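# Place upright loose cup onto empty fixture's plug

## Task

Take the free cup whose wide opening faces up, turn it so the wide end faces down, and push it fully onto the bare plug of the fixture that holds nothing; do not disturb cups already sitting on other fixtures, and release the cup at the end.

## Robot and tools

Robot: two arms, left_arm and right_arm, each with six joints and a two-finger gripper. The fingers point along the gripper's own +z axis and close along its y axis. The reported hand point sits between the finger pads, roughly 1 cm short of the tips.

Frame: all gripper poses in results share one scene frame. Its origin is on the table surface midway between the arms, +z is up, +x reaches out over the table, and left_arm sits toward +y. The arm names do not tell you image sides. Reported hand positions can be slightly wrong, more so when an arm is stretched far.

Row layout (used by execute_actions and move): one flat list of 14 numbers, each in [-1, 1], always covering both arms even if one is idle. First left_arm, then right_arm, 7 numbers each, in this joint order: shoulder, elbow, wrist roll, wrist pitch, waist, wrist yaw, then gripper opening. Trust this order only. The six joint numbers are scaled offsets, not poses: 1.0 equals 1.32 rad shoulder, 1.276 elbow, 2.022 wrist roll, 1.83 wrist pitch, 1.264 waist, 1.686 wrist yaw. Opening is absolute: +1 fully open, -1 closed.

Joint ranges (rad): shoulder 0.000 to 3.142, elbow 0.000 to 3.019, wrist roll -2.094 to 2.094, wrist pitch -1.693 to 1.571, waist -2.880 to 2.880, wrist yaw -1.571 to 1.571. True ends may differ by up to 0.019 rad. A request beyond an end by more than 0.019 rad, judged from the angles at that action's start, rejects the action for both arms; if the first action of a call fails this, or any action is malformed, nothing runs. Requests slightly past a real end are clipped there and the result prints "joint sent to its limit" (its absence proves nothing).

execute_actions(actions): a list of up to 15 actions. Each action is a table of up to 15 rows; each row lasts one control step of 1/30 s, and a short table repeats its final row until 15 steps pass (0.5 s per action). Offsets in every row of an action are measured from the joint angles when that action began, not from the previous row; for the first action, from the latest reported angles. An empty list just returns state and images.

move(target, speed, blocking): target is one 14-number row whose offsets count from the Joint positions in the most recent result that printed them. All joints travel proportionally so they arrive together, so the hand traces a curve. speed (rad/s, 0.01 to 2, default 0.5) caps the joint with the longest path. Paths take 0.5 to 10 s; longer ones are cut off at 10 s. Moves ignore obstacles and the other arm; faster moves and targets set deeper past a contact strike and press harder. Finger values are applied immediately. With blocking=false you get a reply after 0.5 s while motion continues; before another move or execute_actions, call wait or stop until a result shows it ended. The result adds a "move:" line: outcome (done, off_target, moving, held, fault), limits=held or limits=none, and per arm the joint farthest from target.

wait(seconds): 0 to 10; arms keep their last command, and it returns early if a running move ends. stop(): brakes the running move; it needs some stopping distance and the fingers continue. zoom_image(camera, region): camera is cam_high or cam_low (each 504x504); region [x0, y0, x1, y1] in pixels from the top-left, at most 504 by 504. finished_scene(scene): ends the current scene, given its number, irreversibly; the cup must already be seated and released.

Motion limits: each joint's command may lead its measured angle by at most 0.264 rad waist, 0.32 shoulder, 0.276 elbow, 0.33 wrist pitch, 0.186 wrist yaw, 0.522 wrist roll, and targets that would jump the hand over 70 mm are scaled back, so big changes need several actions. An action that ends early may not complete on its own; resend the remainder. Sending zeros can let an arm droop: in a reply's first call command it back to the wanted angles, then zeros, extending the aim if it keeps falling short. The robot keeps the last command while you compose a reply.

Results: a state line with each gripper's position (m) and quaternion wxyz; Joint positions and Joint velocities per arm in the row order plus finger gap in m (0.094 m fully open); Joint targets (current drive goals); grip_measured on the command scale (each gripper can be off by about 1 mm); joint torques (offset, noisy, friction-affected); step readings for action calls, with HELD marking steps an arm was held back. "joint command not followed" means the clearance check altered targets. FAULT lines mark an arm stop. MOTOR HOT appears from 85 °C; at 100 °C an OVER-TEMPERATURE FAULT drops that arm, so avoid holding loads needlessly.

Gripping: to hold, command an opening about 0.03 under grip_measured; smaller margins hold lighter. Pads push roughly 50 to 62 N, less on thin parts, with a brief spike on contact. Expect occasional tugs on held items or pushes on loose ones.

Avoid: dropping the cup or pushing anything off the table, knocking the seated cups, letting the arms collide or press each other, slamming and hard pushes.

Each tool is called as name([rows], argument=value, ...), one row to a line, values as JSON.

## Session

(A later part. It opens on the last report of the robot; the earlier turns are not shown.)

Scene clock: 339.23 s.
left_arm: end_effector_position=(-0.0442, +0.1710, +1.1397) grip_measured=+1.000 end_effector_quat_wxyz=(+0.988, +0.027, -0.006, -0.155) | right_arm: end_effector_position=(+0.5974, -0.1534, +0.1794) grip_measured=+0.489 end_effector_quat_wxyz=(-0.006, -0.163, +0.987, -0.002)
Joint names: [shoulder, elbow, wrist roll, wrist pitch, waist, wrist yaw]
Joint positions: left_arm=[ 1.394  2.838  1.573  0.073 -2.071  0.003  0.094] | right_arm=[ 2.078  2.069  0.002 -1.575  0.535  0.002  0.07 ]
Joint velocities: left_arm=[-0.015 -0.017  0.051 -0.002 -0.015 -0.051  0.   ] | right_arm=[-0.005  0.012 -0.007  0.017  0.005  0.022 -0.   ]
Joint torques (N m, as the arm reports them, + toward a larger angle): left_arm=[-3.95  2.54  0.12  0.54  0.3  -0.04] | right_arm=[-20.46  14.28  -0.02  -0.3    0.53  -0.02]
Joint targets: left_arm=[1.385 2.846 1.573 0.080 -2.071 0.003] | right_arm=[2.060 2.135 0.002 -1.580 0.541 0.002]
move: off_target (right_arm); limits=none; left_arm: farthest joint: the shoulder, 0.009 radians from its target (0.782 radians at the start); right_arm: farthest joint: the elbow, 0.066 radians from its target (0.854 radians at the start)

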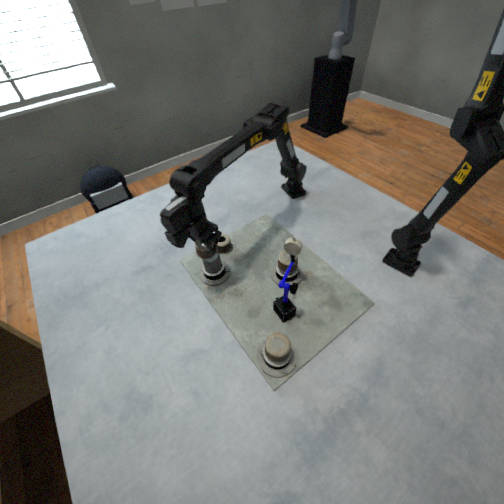

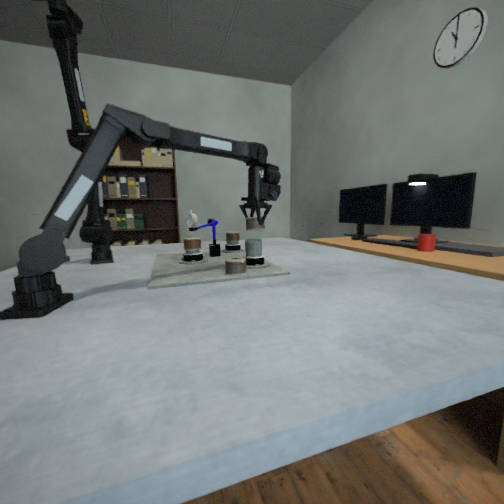

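execute_actions([
  [[0,0,0,0,0,0,1,-0.0136,0.038,0,0,0.005,0,0.44],[0,0,0,0,0,0,1,-0.0136,0.023,0,0.002,0.0053,0,0.44],[0,0,0,0,0,0,1,-0.0136,0.009,0,0.004,0.0056,0,0.44],[0,0,0,0,0,0,1,-0.0135,0.008,0,0.0045,0.0059,0,0.44],[0,0,0,0,0,0,1,-0.0134,0.0057,0,0.0058,0.0062,0,0.44],[0,0,0,0,0,0,1,-0.0132,0.0015,0,0.008,0.0065,0,0.44],[0,0,0,0,0,0,1,-0.0129,-0.0032,0,0.0105,0.0068,0,0.44],[0,0,0,0,0,0,1,-0.0126,-0.0089,0,0.0135,0.0071,0,0.44],[0,0,0,0,0,0,1,-0.0123,-0.0145,0,0.0165,0.0074,0,0.44],[0,0,0,0,0,0,1,-0.012,-0.0201,0,0.0195,0.0077,0,0.44],[0,0,0,0,0,0,1,-0.0117,-0.0258,0,0.0225,0.008,0,0.44],[0,0,0,0,0,0,1,-0.0114,-0.0305,0,0.025,0.0083,0,0.44],[0,0,0,0,0,0,1,-0.0112,-0.0347,0,0.0272,0.0085,0,0.44],[0,0,0,0,0,0,1,-0.011,-0.037,0,0.0285,0.0087,0,0.44],[0,0,0,0,0,0,1,-0.011,-0.038,0,0.029,0.0087,0,0.44]],
])

wait(seconds=0.5)

zoom_image(camera="cam_low", region=[238, 213, 274, 255])

zoom_image(camera="cam_high", region=[185, 225, 240, 285])

Scene clock: 367.70 s.
left_arm: end_effector_position=(-0.0442, +0.1710, +1.1397) grip_measured=+1.000 end_effector_quat_wxyz=(+0.988, +0.027, -0.006, -0.155) | right_arm: end_effector_position=(+0.5927, -0.1530, +0.1591) grip_measured=+0.489 end_effector_quat_wxyz=(-0.013, -0.164, +0.986, -0.003)
Joint names: [shoulder, elbow, wrist roll, wrist pitch, waist, wrist yaw]
Joint positions: left_arm=[ 1.394  2.838  1.573  0.073 -2.071  0.003  0.094] | right_arm=[ 2.078  2.016  0.002 -1.536  0.538  0.002  0.07 ]
Joint velocities: left_arm=[-0.015 -0.017 -0.022  0.017  0.005 -0.095  0.   ] | right_arm=[ 0.005 -0.159  0.066  0.071  0.015  0.081 -0.001]
Joint torques (N m, as the arm reports them, + toward a larger angle): left_arm=[-3.09  1.71  0.12  0.3   0.17 -0.05] | right_arm=[-19.66  10.14  -0.01   0.21   0.98  -0.02]
Joint targets: left_arm=[1.394 2.838 1.573 0.073 -2.071 0.003] | right_arm=[2.063 2.021 0.002 -1.522 0.546 0.002]
Step readings (joint positions):
0: left_arm=[1.394 2.838 1.573 0.073 -2.071 0.003] | right_arm=[2.078 2.069 0.002 -1.575 0.535 0.002]
1: left_arm=[1.394 2.838 1.573 0.073 -2.071 0.003] | right_arm=[2.078 2.069 0.002 -1.575 0.535 0.002]
2: left_arm=[1.394 2.838 1.573 0.073 -2.071 0.003] | right_arm=[2.078 2.069 0.002 -1.575 0.535 0.002]
4: left_arm=[1.394 2.838 1.573 0.073 -2.071 0.003] | right_arm=[2.078 2.069 0.002 -1.575 0.535 0.002]
8: left_arm=[1.394 2.838 1.573 0.073 -2.071 0.003] | right_arm=[2.078 2.064 0.002 -1.568 0.536 0.002]
15: Joint positions above

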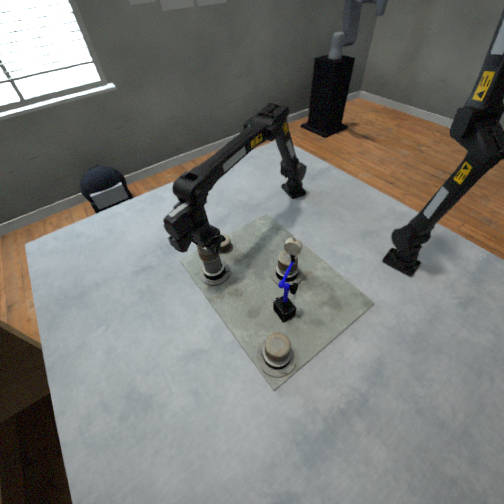

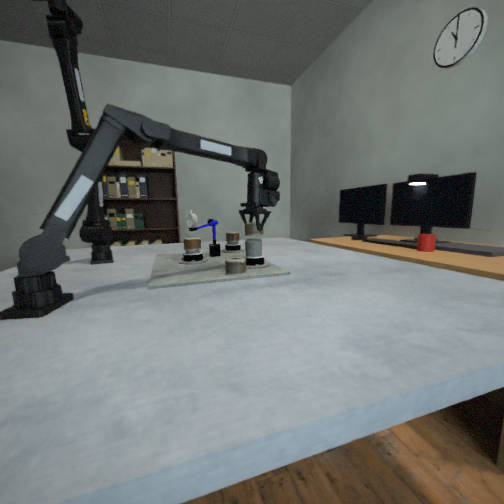

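Scene clock: 368.20 s.
left_arm: end_effector_position=(-0.0442, +0.1710, +1.1397) grip_measured=+1.000 end_effector_quat_wxyz=(+0.988, +0.027, -0.006, -0.155) | right_arm: end_effector_position=(+0.5916, -0.1520, +0.1562) grip_measured=+0.489 end_effector_quat_wxyz=(-0.014, -0.165, +0.986, -0.004)
Joint names: [shoulder, elbow, wrist roll, wrist pitch, waist, wrist yaw]
Joint positions: left_arm=[ 1.394  2.838  1.573  0.073 -2.071  0.003  0.094] | right_arm=[ 2.078  2.008  0.002 -1.531  0.54   0.002  0.07 ]
Joint velocities: left_arm=[-0.015 -0.007  0.007  0.012 -0.005  0.007  0.   ] | right_arm=[-0.005  0.022 -0.007 -0.002  0.015 -0.037  0.   ]
Joint torques (N m, as the arm reports them, + toward a larger angle): left_arm=[-3.06  1.66  0.11  0.31  0.3  -0.05] | right_arm=[-19.81   9.96  -0.01   0.19   0.44  -0.03]
Joint targets: left_arm=[1.394 2.838 1.573 0.073 -2.071 0.003] | right_arm=[2.063 2.021 0.002 -1.522 0.547 0.002]
wait: 0.50 s; at rest by 0.33 s

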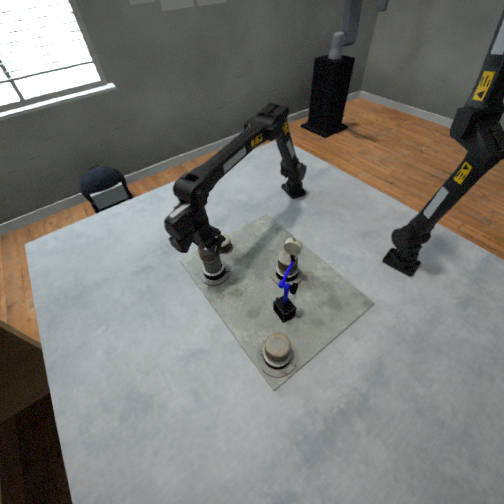

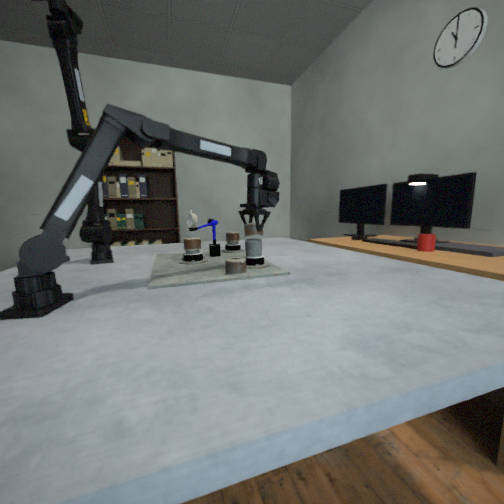

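Region (238, 213, 274, 255) of cam_low's 504x504 image, scaled by 12.000, with more detail than that image has; it fills the left 432 columns of this view, and the rest is white.

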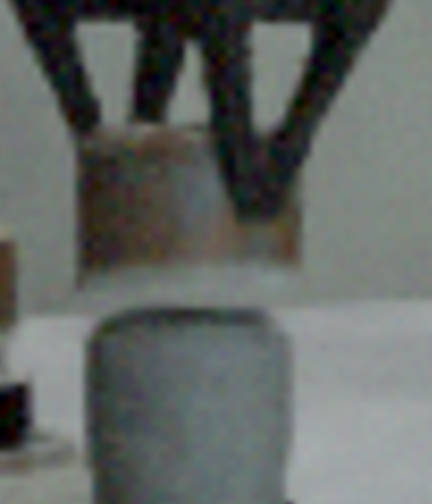

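Region (185, 225, 240, 285) of cam_high's 504x504 image, scaled by 8.400, with more detail than that image has; it fills the left 462 columns of this view, and the rest is white.

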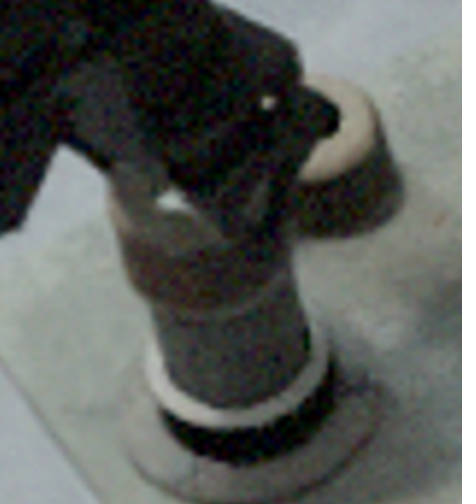

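execute_actions([
  [[0,0,0,0,0,0,1,-0.0113,0.0099,0,0.0052,0.003,0,0.44],[0,0,0,0,0,0,1,-0.011,0.009,0,0.0059,0.003,0,0.44],[0,0,0,0,0,0,1,-0.0106,0.0075,0,0.007,0.003,0,0.44],[0,0,0,0,0,0,1,-0.0101,0.0057,0,0.0084,0.003,0,0.44],[0,0,0,0,0,0,1,-0.0095,0.0036,0,0.0101,0.003,0,0.44],[0,0,0,0,0,0,1,-0.0088,0.0012,0,0.012,0.003,0,0.44],[0,0,0,0,0,0,1,-0.0081,-0.0013,0,0.014,0.003,0,0.44],[0,0,0,0,0,0,1,-0.0073,-0.0038,0,0.016,0.003,0,0.44],[0,0,0,0,0,0,1,-0.0066,-0.0063,0,0.018,0.003,0,0.44],[0,0,0,0,0,0,1,-0.0059,-0.0087,0,0.0199,0.003,0,0.44],[0,0,0,0,0,0,1,-0.0053,-0.0108,0,0.0216,0.003,0,0.44],[0,0,0,0,0,0,1,-0.0048,-0.0126,0,0.023,0.003,0,0.44],[0,0,0,0,0,0,1,-0.0044,-0.0141,0,0.0241,0.003,0,0.44],[0,0,0,0,0,0,1,-0.0041,-0.015,0,0.0248,0.003,0,0.44],[0,0,0,0,0,0,1,-0.004,-0.0153,0,0.0251,0.003,0,0.44]],
])

wait(seconds=0.4)

zoom_image(camera="cam_low", region=[238, 218, 274, 260])

zoom_image(camera="cam_high", region=[185, 225, 240, 285])

Scene clock: 391.57 s.
left_arm: end_effector_position=(-0.0442, +0.1710, +1.1397) grip_measured=+1.000 end_effector_quat_wxyz=(+0.988, +0.027, -0.006, -0.155) | right_arm: end_effector_position=(+0.5922, -0.1518, +0.1458) grip_measured=+0.489 end_effector_quat_wxyz=(-0.011, -0.165, +0.986, -0.003)
Joint names: [shoulder, elbow, wrist roll, wrist pitch, waist, wrist yaw]
Joint positions: left_arm=[ 1.394  2.838  1.573  0.073 -2.071  0.003  0.094] | right_arm=[ 2.078  1.981  0.002 -1.498  0.54   0.002  0.07 ]
Joint velocities: left_arm=[-0.005  0.002  0.007 -0.012  0.015 -0.007  0.   ] | right_arm=[ 0.005 -0.076  0.051  0.042 -0.005  0.037  0.   ]
Joint torques (N m, as the arm reports them, + toward a larger angle): left_arm=[-3.11  1.72  0.12  0.3   0.27 -0.04] | right_arm=[-19.12   9.88  -0.02   0.19   0.21  -0.02]
Joint targets: left_arm=[1.394 2.838 1.573 0.073 -2.071 0.003] | right_arm=[2.073 1.989 0.002 -1.485 0.544 0.002]
Step readings (joint positions):
0: left_arm=[1.394 2.838 1.573 0.073 -2.071 0.003] | right_arm=[2.078 2.008 0.002 -1.531 0.540 0.002]
1: left_arm=[1.394 2.838 1.573 0.073 -2.071 0.003] | right_arm=[2.078 2.008 0.002 -1.531 0.540 0.002]
2: left_arm=[1.394 2.838 1.573 0.073 -2.071 0.003] | right_arm=[2.078 2.008 0.002 -1.531 0.540 0.002]
4: left_arm=[1.394 2.838 1.573 0.073 -2.071 0.003] | right_arm=[2.078 2.008 0.002 -1.529 0.540 0.002]
8: left_arm=[1.394 2.838 1.573 0.073 -2.071 0.003] | right_arm=[2.078 2.004 0.002 -1.517 0.540 0.002]
15: Joint positions above

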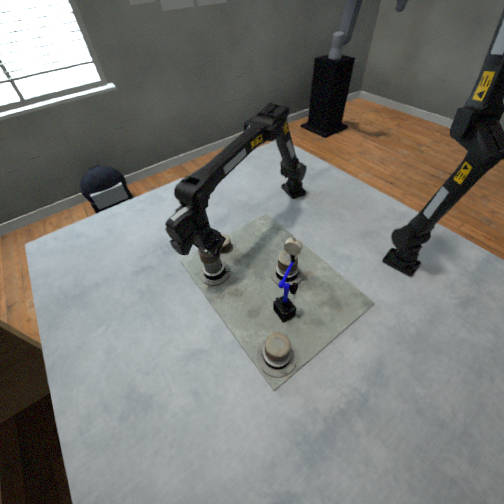

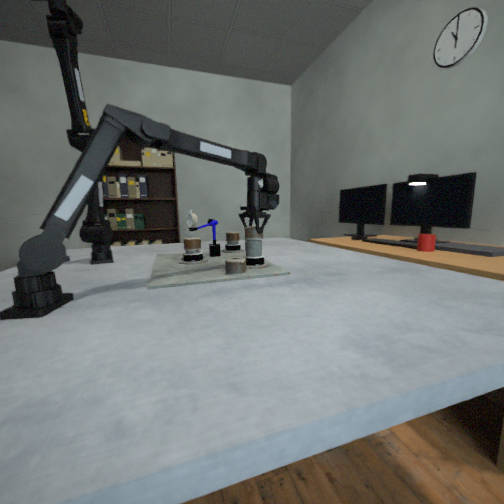

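Scene clock: 391.97 s.
left_arm: end_effector_position=(-0.0442, +0.1710, +1.1397) grip_measured=+1.000 end_effector_quat_wxyz=(+0.988, +0.027, -0.006, -0.155) | right_arm: end_effector_position=(+0.5924, -0.1517, +0.1450) grip_measured=+0.489 end_effector_quat_wxyz=(-0.011, -0.165, +0.986, -0.003)
Joint names: [shoulder, elbow, wrist roll, wrist pitch, waist, wrist yaw]
Joint positions: left_arm=[ 1.394  2.838  1.573  0.073 -2.071  0.003  0.094] | right_arm=[ 2.078  1.979  0.002 -1.494  0.54   0.002  0.07 ]
Joint velocities: left_arm=[-0.024 -0.007 -0.007  0.007 -0.005  0.007  0.   ] | right_arm=[-0.015  0.002  0.022 -0.007 -0.005  0.022 -0.001]
Joint torques (N m, as the arm reports them, + toward a larger angle): left_arm=[-3.1   1.69  0.11  0.29  0.3  -0.05] | right_arm=[-19.26   9.67  -0.01   0.22   0.22  -0.03]
Joint targets: left_arm=[1.394 2.838 1.573 0.073 -2.071 0.003] | right_arm=[2.073 1.989 0.002 -1.485 0.544 0.002]
wait: 0.40 s; at rest by 0.23 s

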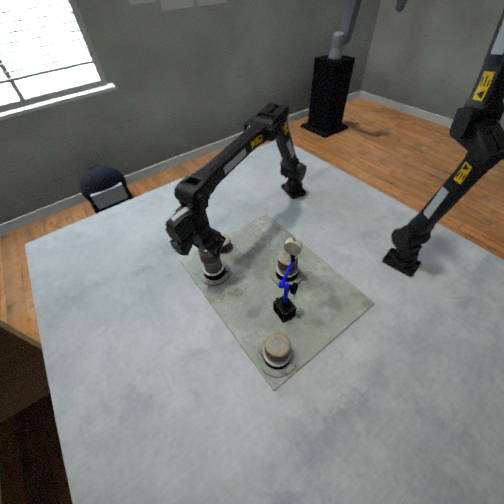

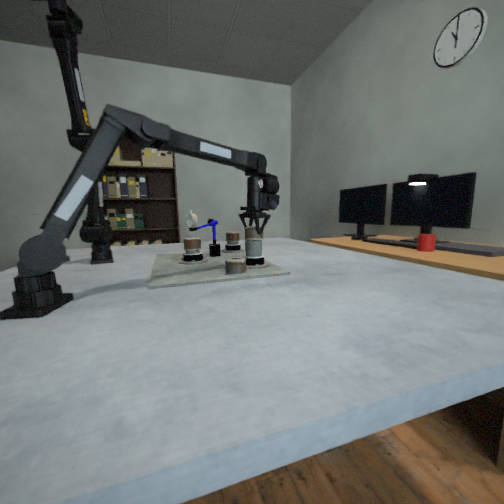

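Region (238, 218, 274, 260) of cam_low's 504x504 image, scaled by 12.000, with more detail than that image has; it fills the left 432 columns of this view, and the rest is white.

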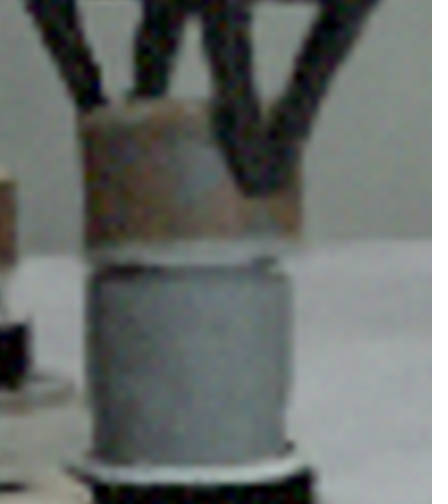

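Region (185, 225, 240, 285) of cam_high's 504x504 image, scaled by 8.400, with more detail than that image has; it fills the left 462 columns of this view, and the rest is white.

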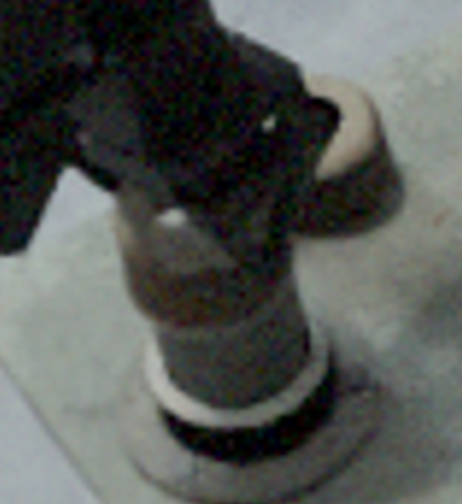

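execute_actions([
  [[0,0,0,0,0,0,1,-0.0038,0.0078,0,0.0049,0.0045,0,0.44],[0,0,0,0,0,0,1,-0.0038,0.0078,0,0.0049,0.006,0,0.44],[0,0,0,0,0,0,1,-0.0038,0.0078,0,0.0049,0.007,0,0.44],[0,0,0,0,0,0,1,-0.0038,0.0078,0,0.0049,0.0075,0,0.44],[0,0,0,0,0,0,1,-0.0035,0.0074,0,0.0052,0.0075,0,0.44],[0,0,0,0,0,0,1,-0.0028,0.0062,0,0.0061,0.0075,0,0.44],[0,0,0,0,0,0,1,-0.0017,0.0045,0,0.0075,0.0075,0,0.44],[0,0,0,0,0,0,1,-0.0004,0.0024,0,0.0092,0.0075,0,0.44],[0,0,0,0,0,0,1,0.0011,0,0,0.011,0.0075,0,0.44],[0,0,0,0,0,0,1,0.0027,-0.0024,0,0.013,0.0075,0,0.44],[0,0,0,0,0,0,1,0.0042,-0.0048,0,0.0148,0.0075,0,0.44],[0,0,0,0,0,0,1,0.0055,-0.0069,0,0.0165,0.0075,0,0.44],[0,0,0,0,0,0,1,0.0066,-0.0086,0,0.0179,0.0075,0,0.44],[0,0,0,0,0,0,1,0.0073,-0.0098,0,0.0188,0.0075,0,0.44],[0,0,0,0,0,0,1,0.0076,-0.0102,0,0.0191,0.0075,0,0.44]],
])

wait(seconds=0.4)

zoom_image(camera="cam_low", region=[238, 218, 274, 260])

zoom_image(camera="cam_high", region=[185, 225, 240, 285])

Scene clock: 404.83 s.
left_arm: end_effector_position=(-0.0442, +0.1710, +1.1397) grip_measured=+1.000 end_effector_quat_wxyz=(+0.988, +0.027, -0.006, -0.155) | right_arm: end_effector_position=(+0.5922, -0.1500, +0.1372) grip_measured=+0.488 end_effector_quat_wxyz=(-0.010, -0.167, +0.986, -0.003)
Joint names: [shoulder, elbow, wrist roll, wrist pitch, waist, wrist yaw]
Joint positions: left_arm=[ 1.394  2.838  1.573  0.073 -2.071  0.003  0.094] | right_arm=[ 2.08   1.962  0.002 -1.473  0.543  0.002  0.07 ]
Joint velocities: left_arm=[-0.005 -0.012  0.051 -0.017  0.005  0.022  0.   ] | right_arm=[ 0.034 -0.066  0.007  0.027  0.005  0.051 -0.004]
Joint torques (N m, as the arm reports them, + toward a larger angle): left_arm=[-3.1   1.69  0.12  0.33  0.32 -0.04] | right_arm=[-18.49   9.53   0.     0.42   0.53  -0.03]
Joint targets: left_arm=[1.394 2.838 1.573 0.073 -2.071 0.003] | right_arm=[2.088 1.966 0.002 -1.459 0.549 0.002]
Step readings (joint positions):
0: left_arm=[1.394 2.838 1.573 0.073 -2.071 0.003] | right_arm=[2.078 1.979 0.002 -1.494 0.540 0.002]
1: left_arm=[1.394 2.838 1.573 0.073 -2.071 0.003] | right_arm=[2.078 1.979 0.002 -1.494 0.540 0.002]
2: left_arm=[1.394 2.838 1.573 0.073 -2.071 0.003] | right_arm=[2.078 1.979 0.002 -1.494 0.540 0.002]
4: left_arm=[1.394 2.838 1.573 0.073 -2.071 0.003] | right_arm=[2.078 1.979 0.002 -1.494 0.540 0.002]
8: left_arm=[1.394 2.838 1.573 0.073 -2.071 0.003] | right_arm=[2.078 1.979 0.002 -1.491 0.541 0.002]
15: Joint positions above

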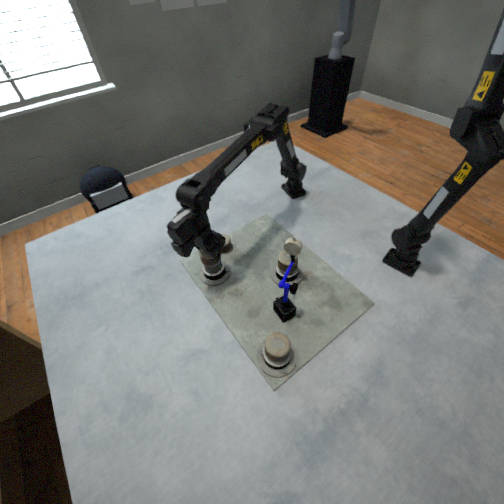

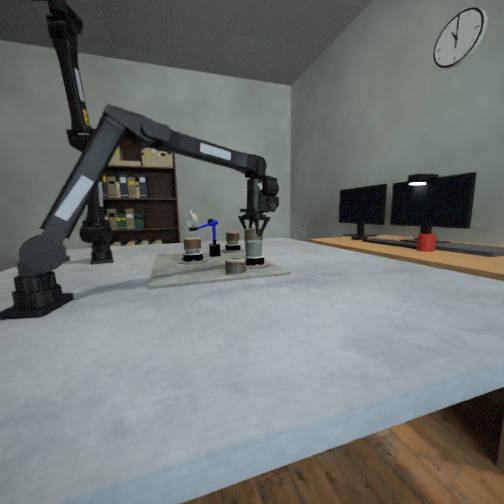

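Scene clock: 405.23 s.
left_arm: end_effector_position=(-0.0442, +0.1710, +1.1397) grip_measured=+1.000 end_effector_quat_wxyz=(+0.988, +0.027, -0.006, -0.155) | right_arm: end_effector_position=(+0.5917, -0.1505, +0.1354) grip_measured=+0.483 end_effector_quat_wxyz=(-0.011, -0.167, +0.986, -0.004)
Joint names: [shoulder, elbow, wrist roll, wrist pitch, waist, wrist yaw]
Joint positions: left_arm=[ 1.394  2.838  1.573  0.073 -2.071  0.003  0.094] | right_arm=[ 2.081  1.96   0.002 -1.472  0.543  0.004  0.07 ]
Joint velocities: left_arm=[-0.015 -0.007  0.022  0.012 -0.015  0.007  0.   ] | right_arm=[ 0.005 -0.007  0.007 -0.007 -0.005  0.037 -0.   ]
Joint torques (N m, as the arm reports them, + toward a larger angle): left_arm=[-3.15  1.67  0.11  0.3   0.3  -0.05] | right_arm=[-18.24   9.43  -0.02   0.36   0.14  -0.08]
Joint targets: left_arm=[1.394 2.838 1.573 0.073 -2.071 0.003] | right_arm=[2.088 1.966 0.002 -1.459 0.549 0.002]
wait: 0.40 s; at rest by 0.20 s

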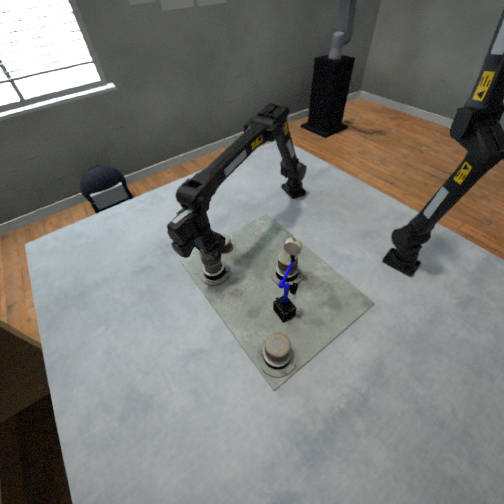

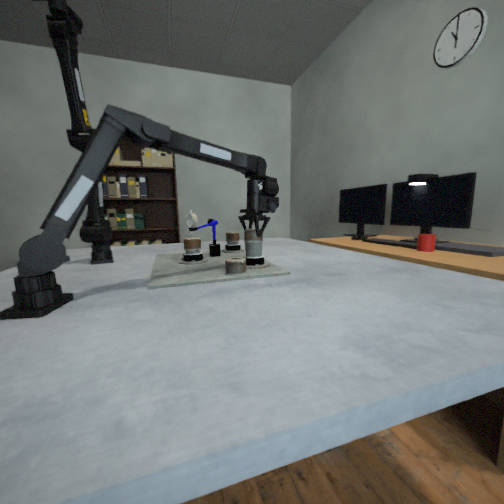

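Region (238, 218, 274, 260) of cam_low's 504x504 image, scaled by 12.000, with more detail than that image has; it fills the left 432 columns of this view, and the rest is white.

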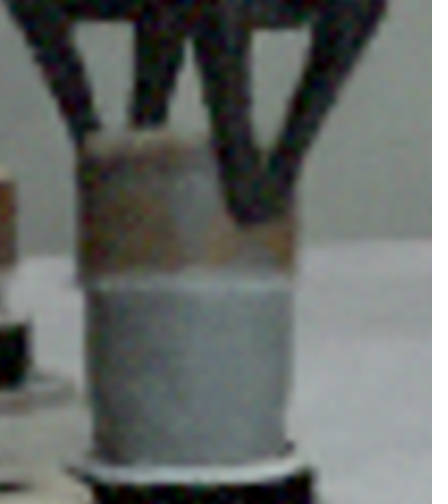

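Region (185, 225, 240, 285) of cam_high's 504x504 image, scaled by 8.400, with more detail than that image has; it fills the left 462 columns of this view, and the rest is white.

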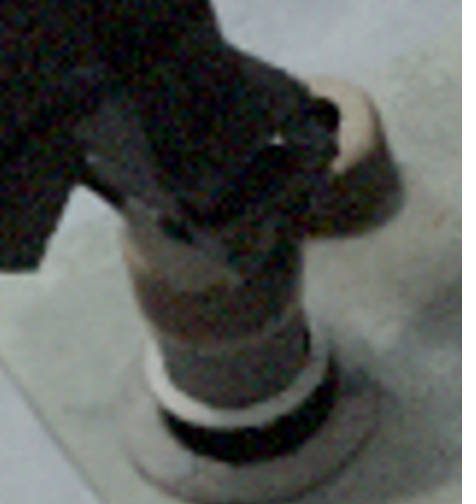

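execute_actions([
  [[0,0,0,0,0,0,1,0.0054,0.0045,0,0.0052,0.002,0,0.44],[0,0,0,0,0,0,1,0.0056,0.0037,0,0.0058,0.001,0,0.44],[0,0,0,0,0,0,1,0.0059,0.0027,0,0.0067,0,0,0.44],[0,0,0,0,0,0,1,0.0064,0.0013,0,0.0078,0,0,0.44],[0,0,0,0,0,0,1,0.0069,-0.0004,0,0.0092,0,0,0.44],[0,0,0,0,0,0,1,0.0074,-0.0022,0,0.0107,0,0,0.44],[0,0,0,0,0,0,1,0.008,-0.0041,0,0.0122,0,0,0.44],[0,0,0,0,0,0,1,0.0087,-0.0061,0,0.0139,0,0,0.44],[0,0,0,0,0,0,1,0.0093,-0.008,0,0.0154,0,0,0.44],[0,0,0,0,0,0,1,0.0098,-0.0098,0,0.0169,0,0,0.44],[0,0,0,0,0,0,1,0.0103,-0.0115,0,0.0183,0,0,0.44],[0,0,0,0,0,0,1,0.0108,-0.0129,0,0.0194,0,0,0.44],[0,0,0,0,0,0,1,0.0111,-0.0139,0,0.0203,0,0,0.44],[0,0,0,0,0,0,1,0.0113,-0.0146,0,0.0209,0,0,0.44],[0,0,0,0,0,0,1,0.0114,-0.0149,0,0.0211,0,0,0.44]],
])

wait(seconds=0.4)

zoom_image(camera="cam_low", region=[238, 218, 274, 260])

Scene clock: 416.30 s.
left_arm: end_effector_position=(-0.0442, +0.1710, +1.1397) grip_measured=+1.000 end_effector_quat_wxyz=(+0.988, +0.027, -0.006, -0.155) | right_arm: end_effector_position=(+0.5928, -0.1510, +0.1324) grip_measured=+0.483 end_effector_quat_wxyz=(-0.008, -0.167, +0.986, -0.006)
Joint names: [shoulder, elbow, wrist roll, wrist pitch, waist, wrist yaw]
Joint positions: left_arm=[ 1.394  2.838  1.573  0.073 -2.071  0.003  0.094] | right_arm=[ 2.081  1.952  0.002 -1.459  0.543  0.009  0.07 ]
Joint velocities: left_arm=[ 0.005 -0.002 -0.051  0.002 -0.015 -0.095  0.   ] | right_arm=[-0.005  0.002  0.007 -0.007 -0.005  0.022 -0.001]
Joint torques (N m, as the arm reports them, + toward a larger angle): left_arm=[-3.09  1.69  0.11  0.31  0.34 -0.04] | right_arm=[-17.6    8.13  -0.02   0.89  -0.16  -0.21]
Joint targets: left_arm=[1.394 2.838 1.573 0.073 -2.071 0.003] | right_arm=[2.096 1.941 0.002 -1.434 0.543 0.004]
Step readings (joint positions):
0: left_arm=[1.394 2.838 1.573 0.073 -2.071 0.003] | right_arm=[2.081 1.960 0.002 -1.472 0.543 0.004]
1: left_arm=[1.394 2.838 1.573 0.073 -2.071 0.003] | right_arm=[2.081 1.960 0.002 -1.472 0.543 0.004]
2: left_arm=[1.394 2.838 1.573 0.073 -2.071 0.003] | right_arm=[2.081 1.960 0.002 -1.472 0.543 0.004]
4: left_arm=[1.394 2.838 1.573 0.073 -2.071 0.003] | right_arm=[2.081 1.959 0.002 -1.472 0.543 0.004]
8: left_arm=[1.394 2.838 1.573 0.073 -2.071 0.003] | right_arm=[2.081 1.957 0.002 -1.470 0.543 0.004]
15: Joint positions above

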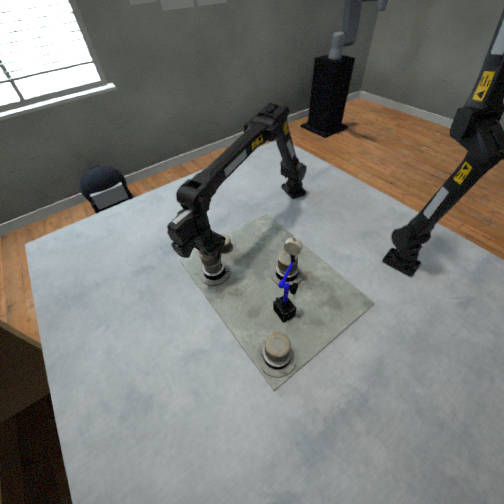

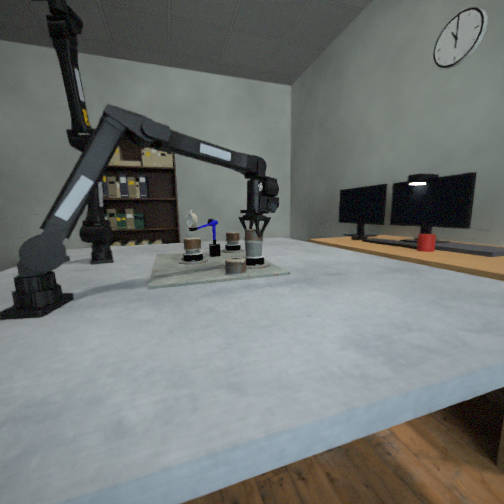

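Scene clock: 416.70 s.
left_arm: end_effector_position=(-0.0442, +0.1710, +1.1397) grip_measured=+1.000 end_effector_quat_wxyz=(+0.988, +0.027, -0.006, -0.155) | right_arm: end_effector_position=(+0.5928, -0.1510, +0.1324) grip_measured=+0.483 end_effector_quat_wxyz=(-0.008, -0.167, +0.986, -0.006)
Joint names: [shoulder, elbow, wrist roll, wrist pitch, waist, wrist yaw]
Joint positions: left_arm=[ 1.394  2.838  1.573  0.073 -2.071  0.003  0.094] | right_arm=[ 2.081  1.952  0.002 -1.459  0.543  0.009  0.07 ]
Joint velocities: left_arm=[ 0.005  0.012 -0.081  0.002  0.005  0.007  0.   ] | right_arm=[-0.005  0.012  0.037 -0.002  0.005  0.037  0.001]
Joint torques (N m, as the arm reports them, + toward a larger angle): left_arm=[-3.05  1.7   0.12  0.31  0.29 -0.04] | right_arm=[-17.65   8.07  -0.01   0.84  -0.13  -0.18]
Joint targets: left_arm=[1.394 2.838 1.573 0.073 -2.071 0.003] | right_arm=[2.096 1.941 0.002 -1.434 0.543 0.004]
wait: 0.40 s; at rest by 0.17 s

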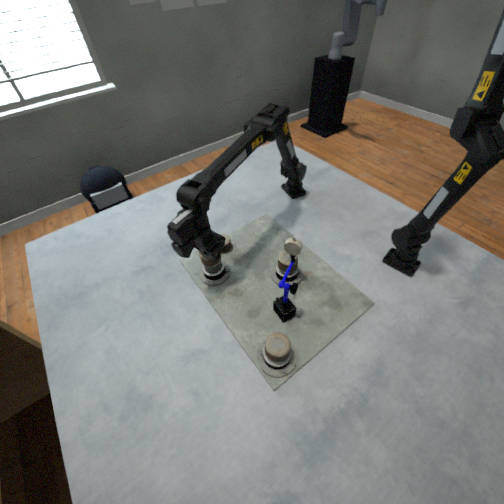

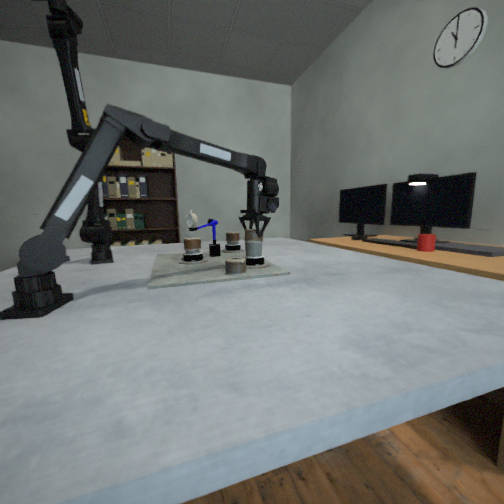

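Region (238, 218, 274, 260) of cam_low's 504x504 image, scaled by 12.000, with more detail than that image has; it fills the left 432 columns of this view, and the rest is white.

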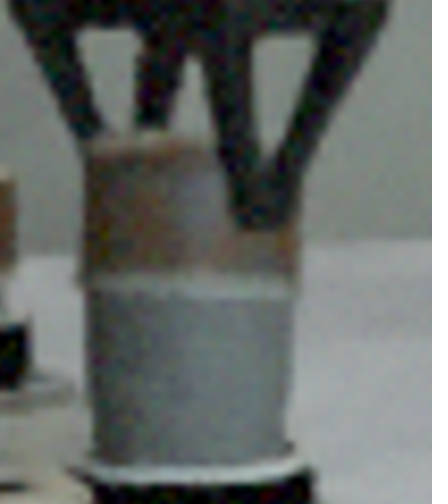

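execute_actions([
  [[0,0,0,0,0,0,1,0.009,-0.004,0,0.011,0,-0.003,0.44],[0,0,0,0,0,0,1,0.006,0.001,0,0.008,-0.001,-0.003,0.44],[0,0,0,0,0,0,1,0.003,0.006,0,0.005,-0.002,-0.003,0.44],[0,0,0,0,0,0,1,0.001,0.011,0,0.002,-0.003,-0.003,0.44],[0,0,0,0,0,0,1,0,0.011,0,-0.001,-0.004,-0.003,0.44],[0,0,0,0,0,0,1,0,0.011,0,-0.004,-0.005,-0.003,0.44],[0,0,0,0,0,0,1,0,0.011,0,-0.006,-0.0056,-0.003,0.44],[0,0,0,0,0,0,1,0,0.011,0,-0.008,-0.006,-0.003,0.44],[0,0,0,0,0,0,1,0,0.011,0,-0.009,-0.0063,-0.003,0.44],[0,0,0,0,0,0,1,0,0.011,0,-0.0098,-0.0063,-0.003,0.44]],
])

zoom_image(camera="cam_low", region=[238, 218, 274, 260])

zoom_image(camera="cam_high", region=[185, 225, 240, 285])

Scene clock: 439.63 s.
left_arm: end_effector_position=(-0.0442, +0.1710, +1.1397) grip_measured=+1.000 end_effector_quat_wxyz=(+0.988, +0.027, -0.006, -0.155) | right_arm: end_effector_position=(+0.5914, -0.1528, +0.1315) grip_measured=+0.483 end_effector_quat_wxyz=(-0.013, -0.165, +0.986, -0.005)
Joint names: [shoulder, elbow, wrist roll, wrist pitch, waist, wrist yaw]
Joint positions: left_arm=[ 1.394  2.838  1.573  0.073 -2.071  0.003  0.094] | right_arm=[ 2.083  1.952  0.002 -1.467  0.54   0.006  0.07 ]
Joint velocities: left_arm=[-0.005  0.002 -0.095 -0.017 -0.005  0.022  0.   ] | right_arm=[-0.005 -0.012  0.037  0.007 -0.024 -0.022 -0.001]
Joint torques (N m, as the arm reports them, + toward a larger angle): left_arm=[-3.14  1.67  0.11  0.29  0.25 -0.05] | right_arm=[-19.27   9.89  -0.01  -0.55  -0.72  -0.06]
Joint targets: left_arm=[1.394 2.838 1.573 0.073 -2.071 0.003] | right_arm=[2.081 1.966 0.002 -1.477 0.535 0.004]
Step readings (joint positions):
0: left_arm=[1.394 2.838 1.573 0.073 -2.071 0.003] | right_arm=[2.081 1.952 0.002 -1.459 0.543 0.009]
1: left_arm=[1.394 2.838 1.573 0.073 -2.071 0.003] | right_arm=[2.081 1.952 0.002 -1.459 0.543 0.009]
2: left_arm=[1.394 2.838 1.573 0.073 -2.071 0.003] | right_arm=[2.081 1.952 0.002 -1.459 0.543 0.009]
4: left_arm=[1.394 2.838 1.573 0.073 -2.071 0.003] | right_arm=[2.081 1.952 0.002 -1.459 0.542 0.009]
8: left_arm=[1.394 2.838 1.573 0.073 -2.071 0.003] | right_arm=[2.081 1.952 0.002 -1.461 0.542 0.008]
15: Joint positions above

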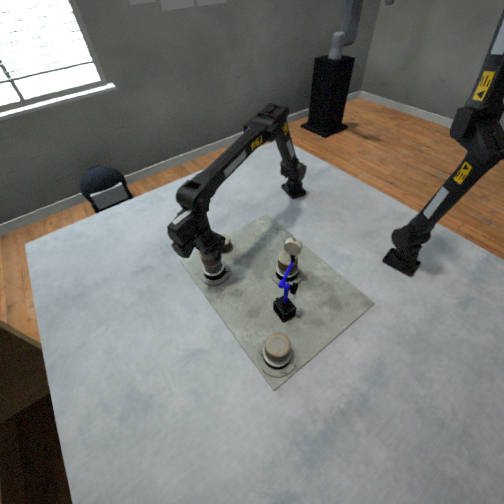

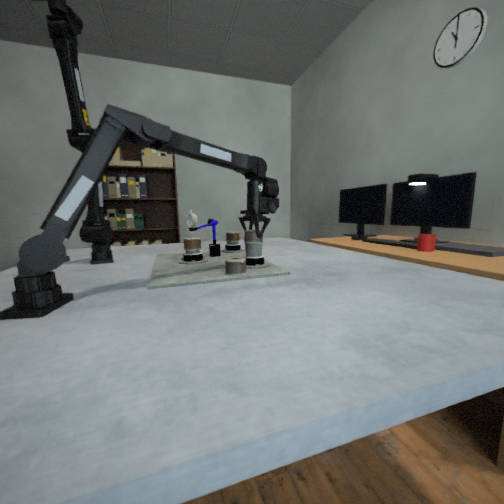

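Region (238, 218, 274, 260) of cam_low's 504x504 image, scaled by 12.000, with more detail than that image has; it fills the left 432 columns of this view, and the rest is white.

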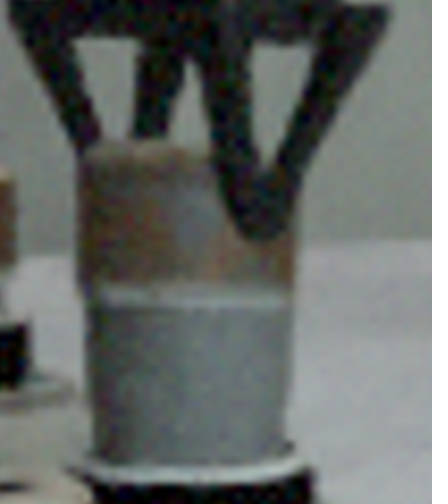

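Region (185, 225, 240, 285) of cam_high's 504x504 image, scaled by 8.400, with more detail than that image has; it fills the left 462 columns of this view, and the rest is white.

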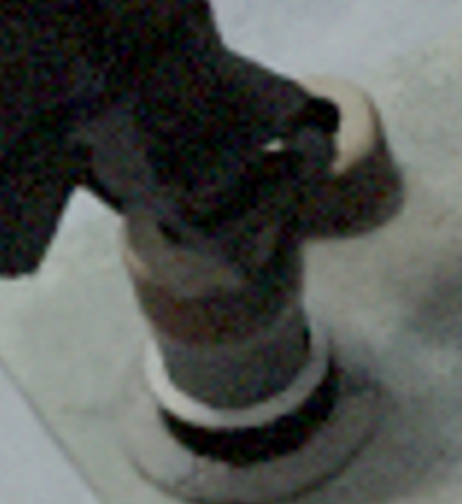

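execute_actions([
  [[0,0,0,0,0,0,1,0,0.010,0,-0.003,-0.003,-0.001,0.44],[0,0,0,0,0,0,1,0.001,0.009,0,0,-0.002,-0.001,0.44],[0,0,0,0,0,0,1,0.002,0.0085,0,0.003,-0.001,-0.001,0.44],[0,0,0,0,0,0,1,0.003,0.008,0,0.0045,0,-0.001,0.44],[0,0,0,0,0,0,1,0.004,0.0074,0,0.0052,0,-0.001,0.44],[0,0,0,0,0,0,1,0.0052,0.0066,0,0.0062,0,-0.001,0.44],[0,0,0,0,0,0,1,0.0065,0.0056,0,0.0073,0,-0.001,0.44],[0,0,0,0,0,0,1,0.0078,0.0046,0,0.0084,0,-0.001,0.44],[0,0,0,0,0,0,1,0.0091,0.0036,0,0.0095,0,-0.001,0.44],[0,0,0,0,0,0,1,0.0103,0.0026,0,0.0106,0,-0.001,0.44],[0,0,0,0,0,0,1,0.0114,0.0017,0,0.0116,0,-0.001,0.44],[0,0,0,0,0,0,1,0.0123,0.001,0,0.0124,0,-0.001,0.44],[0,0,0,0,0,0,1,0.013,0.0005,0,0.013,0,-0.001,0.44],[0,0,0,0,0,0,1,0.0134,0.0001,0,0.0133,0,-0.001,0.44],[0,0,0,0,0,0,1,0.0136,0,0,0.0134,0,-0.001,0.44]],
])

wait(seconds=0.3)

zoom_image(camera="cam_low", region=[238, 218, 274, 260])

Scene clock: 451.30 s.
left_arm: end_effector_position=(-0.0442, +0.1710, +1.1397) grip_measured=+1.000 end_effector_quat_wxyz=(+0.988, +0.027, -0.006, -0.155) | right_arm: end_effector_position=(+0.5918, -0.1526, +0.1296) grip_measured=+0.483 end_effector_quat_wxyz=(-0.013, -0.165, +0.986, -0.005)
Joint names: [shoulder, elbow, wrist roll, wrist pitch, waist, wrist yaw]
Joint positions: left_arm=[ 1.394  2.838  1.573  0.073 -2.071  0.003  0.094] | right_arm=[ 2.085  1.95   0.002 -1.463  0.54   0.006  0.07 ]
Joint velocities: left_arm=[-0.005 -0.007 -0.037  0.002 -0.005 -0.081  0.   ] | right_arm=[ 0.005 -0.007  0.037 -0.002  0.005  0.007  0.001]
Joint torques (N m, as the arm reports them, + toward a larger angle): left_arm=[-3.06  1.7   0.12  0.28  0.23 -0.04] | right_arm=[-17.79   9.    -0.02   0.69  -0.14  -0.06]
Joint targets: left_arm=[1.394 2.838 1.573 0.073 -2.071 0.003] | right_arm=[2.101 1.952 0.002 -1.443 0.540 0.004]
Step readings (joint positions):
0: left_arm=[1.394 2.838 1.573 0.073 -2.071 0.003] | right_arm=[2.083 1.952 0.002 -1.467 0.540 0.006]
1: left_arm=[1.394 2.838 1.573 0.073 -2.071 0.003] | right_arm=[2.083 1.952 0.002 -1.467 0.540 0.006]
2: left_arm=[1.394 2.838 1.573 0.073 -2.071 0.003] | right_arm=[2.083 1.952 0.002 -1.467 0.540 0.006]
4: left_arm=[1.394 2.838 1.573 0.073 -2.071 0.003] | right_arm=[2.083 1.952 0.002 -1.467 0.540 0.006]
8: left_arm=[1.394 2.838 1.573 0.073 -2.071 0.003] | right_arm=[2.084 1.952 0.002 -1.465 0.540 0.006]
15: Joint positions above

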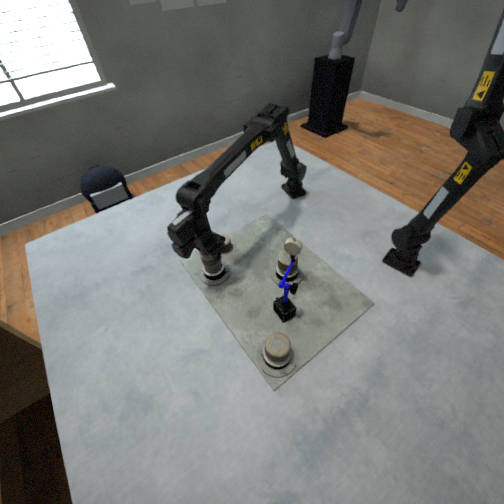

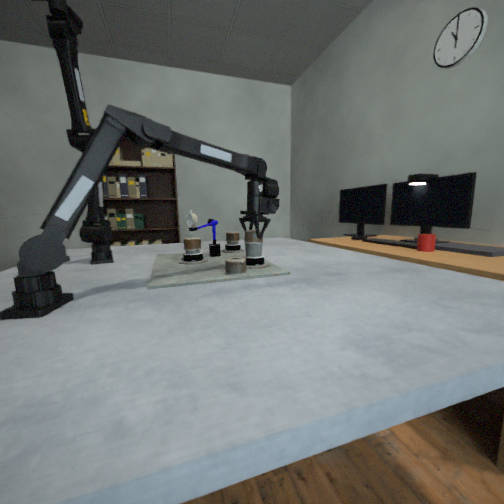

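Scene clock: 451.60 s.
left_arm: end_effector_position=(-0.0442, +0.1710, +1.1397) grip_measured=+1.000 end_effector_quat_wxyz=(+0.988, +0.027, -0.006, -0.155) | right_arm: end_effector_position=(+0.5918, -0.1526, +0.1296) grip_measured=+0.483 end_effector_quat_wxyz=(-0.013, -0.165, +0.986, -0.005)
Joint names: [shoulder, elbow, wrist roll, wrist pitch, waist, wrist yaw]
Joint positions: left_arm=[ 1.394  2.838  1.573  0.073 -2.071  0.003  0.094] | right_arm=[ 2.085  1.95   0.002 -1.463  0.54   0.006  0.07 ]
Joint velocities: left_arm=[-0.015  0.012  0.066 -0.012  0.005 -0.066  0.   ] | right_arm=[-0.005  0.012 -0.095 -0.002 -0.005  0.007 -0.001]
Joint torques (N m, as the arm reports them, + toward a larger angle): left_arm=[-3.04  1.69  0.11  0.28  0.27 -0.04] | right_arm=[-17.77   9.05  -0.02   0.59  -0.13  -0.07]
Joint targets: left_arm=[1.394 2.838 1.573 0.073 -2.071 0.003] | right_arm=[2.101 1.952 0.002 -1.443 0.540 0.004]
wait: 0.30 s; at rest by 0.17 s

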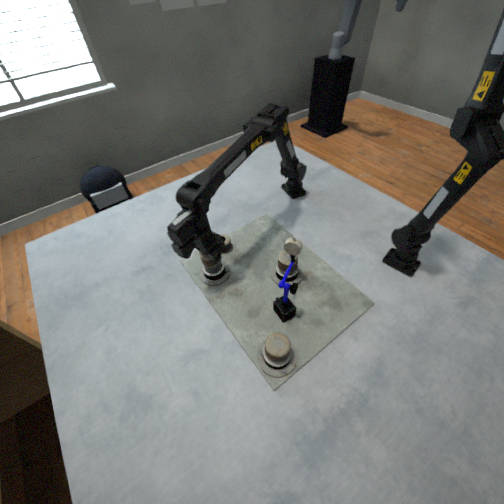

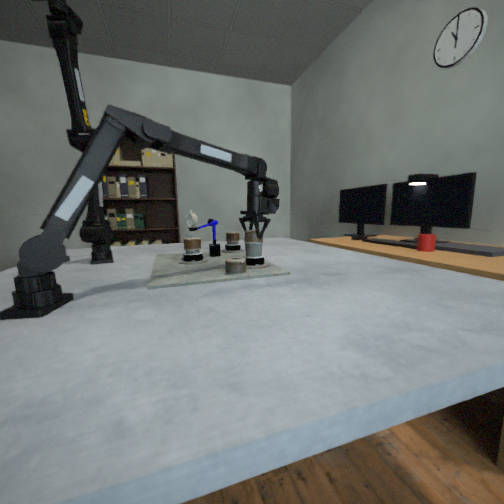

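Region (238, 218, 274, 260) of cam_low's 504x504 image, scaled by 12.000, with more detail than that image has; it fills the left 432 columns of this view, and the rest is white.

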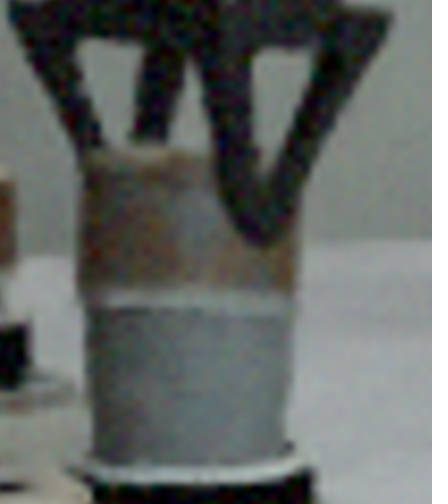

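execute_actions([
  [[0,0,0,0,0,0,1,0.0121,0.0016,0,0.006,0,-0.001,0.45],[0,0,0,0,0,0,1,0.0121,0.0016,0,0.001,0,-0.001,0.45],[0,0,0,0,0,0,1,0.0123,0.001,0,-0.003,0,-0.001,0.45],[0,0,0,0,0,0,1,0.0127,0,0,-0.0044,0,-0.001,0.45],[0,0,0,0,0,0,1,0.0131,-0.0013,0,-0.0044,0,-0.001,0.45],[0,0,0,0,0,0,1,0.0136,-0.0028,0,-0.0035,0,-0.001,0.45],[0,0,0,0,0,0,1,0.0142,-0.0044,0,-0.002,0,-0.001,0.45],[0,0,0,0,0,0,1,0.0147,-0.006,0,-0.0005,0,-0.001,0.45],[0,0,0,0,0,0,1,0.0152,-0.0075,0,0.001,0,-0.001,0.45],[0,0,0,0,0,0,1,0.0157,-0.0088,0,0.0025,0,-0.001,0.45],[0,0,0,0,0,0,1,0.0161,-0.0099,0,0.004,0,-0.001,0.45],[0,0,0,0,0,0,1,0.0164,-0.0108,0,0.005,0,-0.001,0.45],[0,0,0,0,0,0,1,0.0166,-0.0114,0,0.0058,0,-0.001,0.45],[0,0,0,0,0,0,1,0.0167,-0.0117,0,0.0063,0,-0.001,0.45],[0,0,0,0,0,0,1,0.0167,-0.0118,0,0.0066,0,-0.001,0.45]],
])

wait(seconds=0.3)

zoom_image(camera="cam_low", region=[238, 218, 274, 260])

Scene clock: 463.07 s.
left_arm: end_effector_position=(-0.0442, +0.1710, +1.1397) grip_measured=+1.000 end_effector_quat_wxyz=(+0.988, +0.027, -0.006, -0.155) | right_arm: end_effector_position=(+0.5914, -0.1527, +0.1286) grip_measured=+0.483 end_effector_quat_wxyz=(-0.014, -0.165, +0.986, -0.005)
Joint names: [shoulder, elbow, wrist roll, wrist pitch, waist, wrist yaw]
Joint positions: left_arm=[ 1.394  2.838  1.573  0.073 -2.071  0.003  0.094] | right_arm=[ 2.085  1.947  0.002 -1.462  0.54   0.006  0.07 ]
Joint velocities: left_arm=[-0.005 -0.007  0.022 -0.002 -0.005  0.051  0.   ] | right_arm=[-0.005 -0.017  0.022  0.002 -0.005  0.022 -0.   ]
Joint torques (N m, as the arm reports them, + toward a larger angle): left_arm=[-3.13  1.67  0.12  0.3   0.29 -0.04] | right_arm=[-17.18   7.9   -0.02   0.26  -0.2   -0.08]
Joint targets: left_arm=[1.394 2.838 1.573 0.073 -2.071 0.003] | right_arm=[2.107 1.935 0.002 -1.451 0.540 0.004]
Step readings (joint positions):
0: left_arm=[1.394 2.838 1.573 0.073 -2.071 0.003] | right_arm=[2.085 1.950 0.002 -1.463 0.540 0.006]
1: left_arm=[1.394 2.838 1.573 0.073 -2.071 0.003] | right_arm=[2.085 1.950 0.002 -1.463 0.540 0.006]
2: left_arm=[1.394 2.838 1.573 0.073 -2.071 0.003] | right_arm=[2.085 1.950 0.002 -1.463 0.540 0.006]
4: left_arm=[1.394 2.838 1.573 0.073 -2.071 0.003] | right_arm=[2.085 1.949 0.002 -1.464 0.540 0.006]
8: left_arm=[1.394 2.838 1.573 0.073 -2.071 0.003] | right_arm=[2.085 1.948 0.002 -1.464 0.540 0.006]
15: Joint positions above

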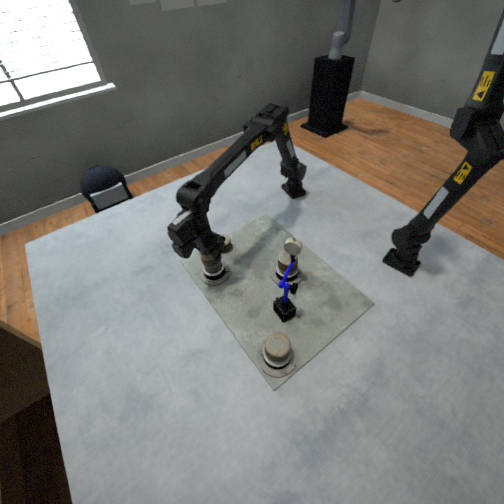

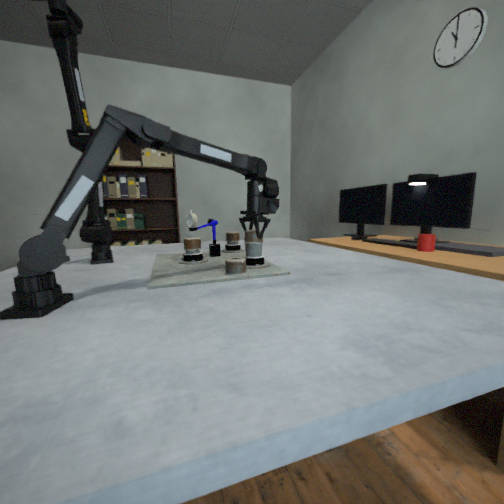

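Scene clock: 463.37 s.
left_arm: end_effector_position=(-0.0442, +0.1710, +1.1397) grip_measured=+1.000 end_effector_quat_wxyz=(+0.988, +0.027, -0.006, -0.155) | right_arm: end_effector_position=(+0.5914, -0.1527, +0.1286) grip_measured=+0.483 end_effector_quat_wxyz=(-0.014, -0.165, +0.986, -0.005)
Joint names: [shoulder, elbow, wrist roll, wrist pitch, waist, wrist yaw]
Joint positions: left_arm=[ 1.394  2.838  1.573  0.073 -2.071  0.003  0.094] | right_arm=[ 2.085  1.947  0.002 -1.462  0.54   0.006  0.07 ]
Joint velocities: left_arm=[-0.015 -0.012 -0.051  0.002 -0.005 -0.007  0.   ] | right_arm=[-0.005 -0.007  0.095 -0.002  0.005 -0.081  0.   ]
Joint torques (N m, as the arm reports them, + toward a larger angle): left_arm=[-3.09  1.7   0.12  0.29  0.28 -0.04] | right_arm=[-17.18   7.93  -0.01   0.24  -0.18  -0.07]
Joint targets: left_arm=[1.394 2.838 1.573 0.073 -2.071 0.003] | right_arm=[2.107 1.935 0.002 -1.451 0.540 0.004]
wait: 0.30 s; at rest by 0.17 s

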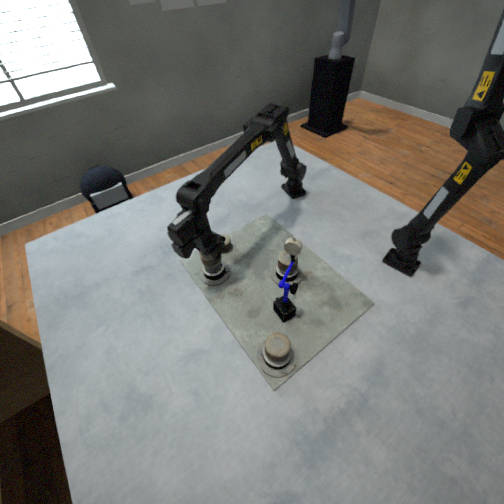

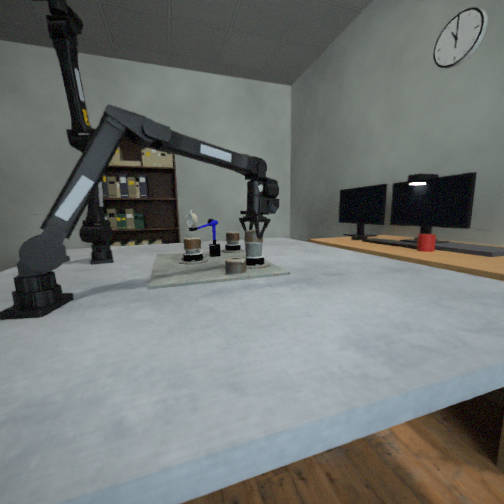

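Region (238, 218, 274, 260) of cam_low's 504x504 image, scaled by 12.000, with more detail than that image has; it fills the left 432 columns of this view, and the rest is white.

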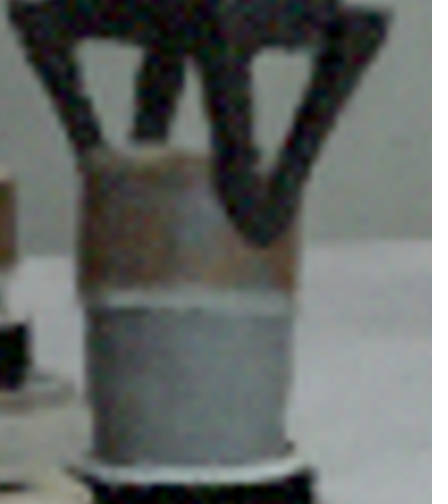

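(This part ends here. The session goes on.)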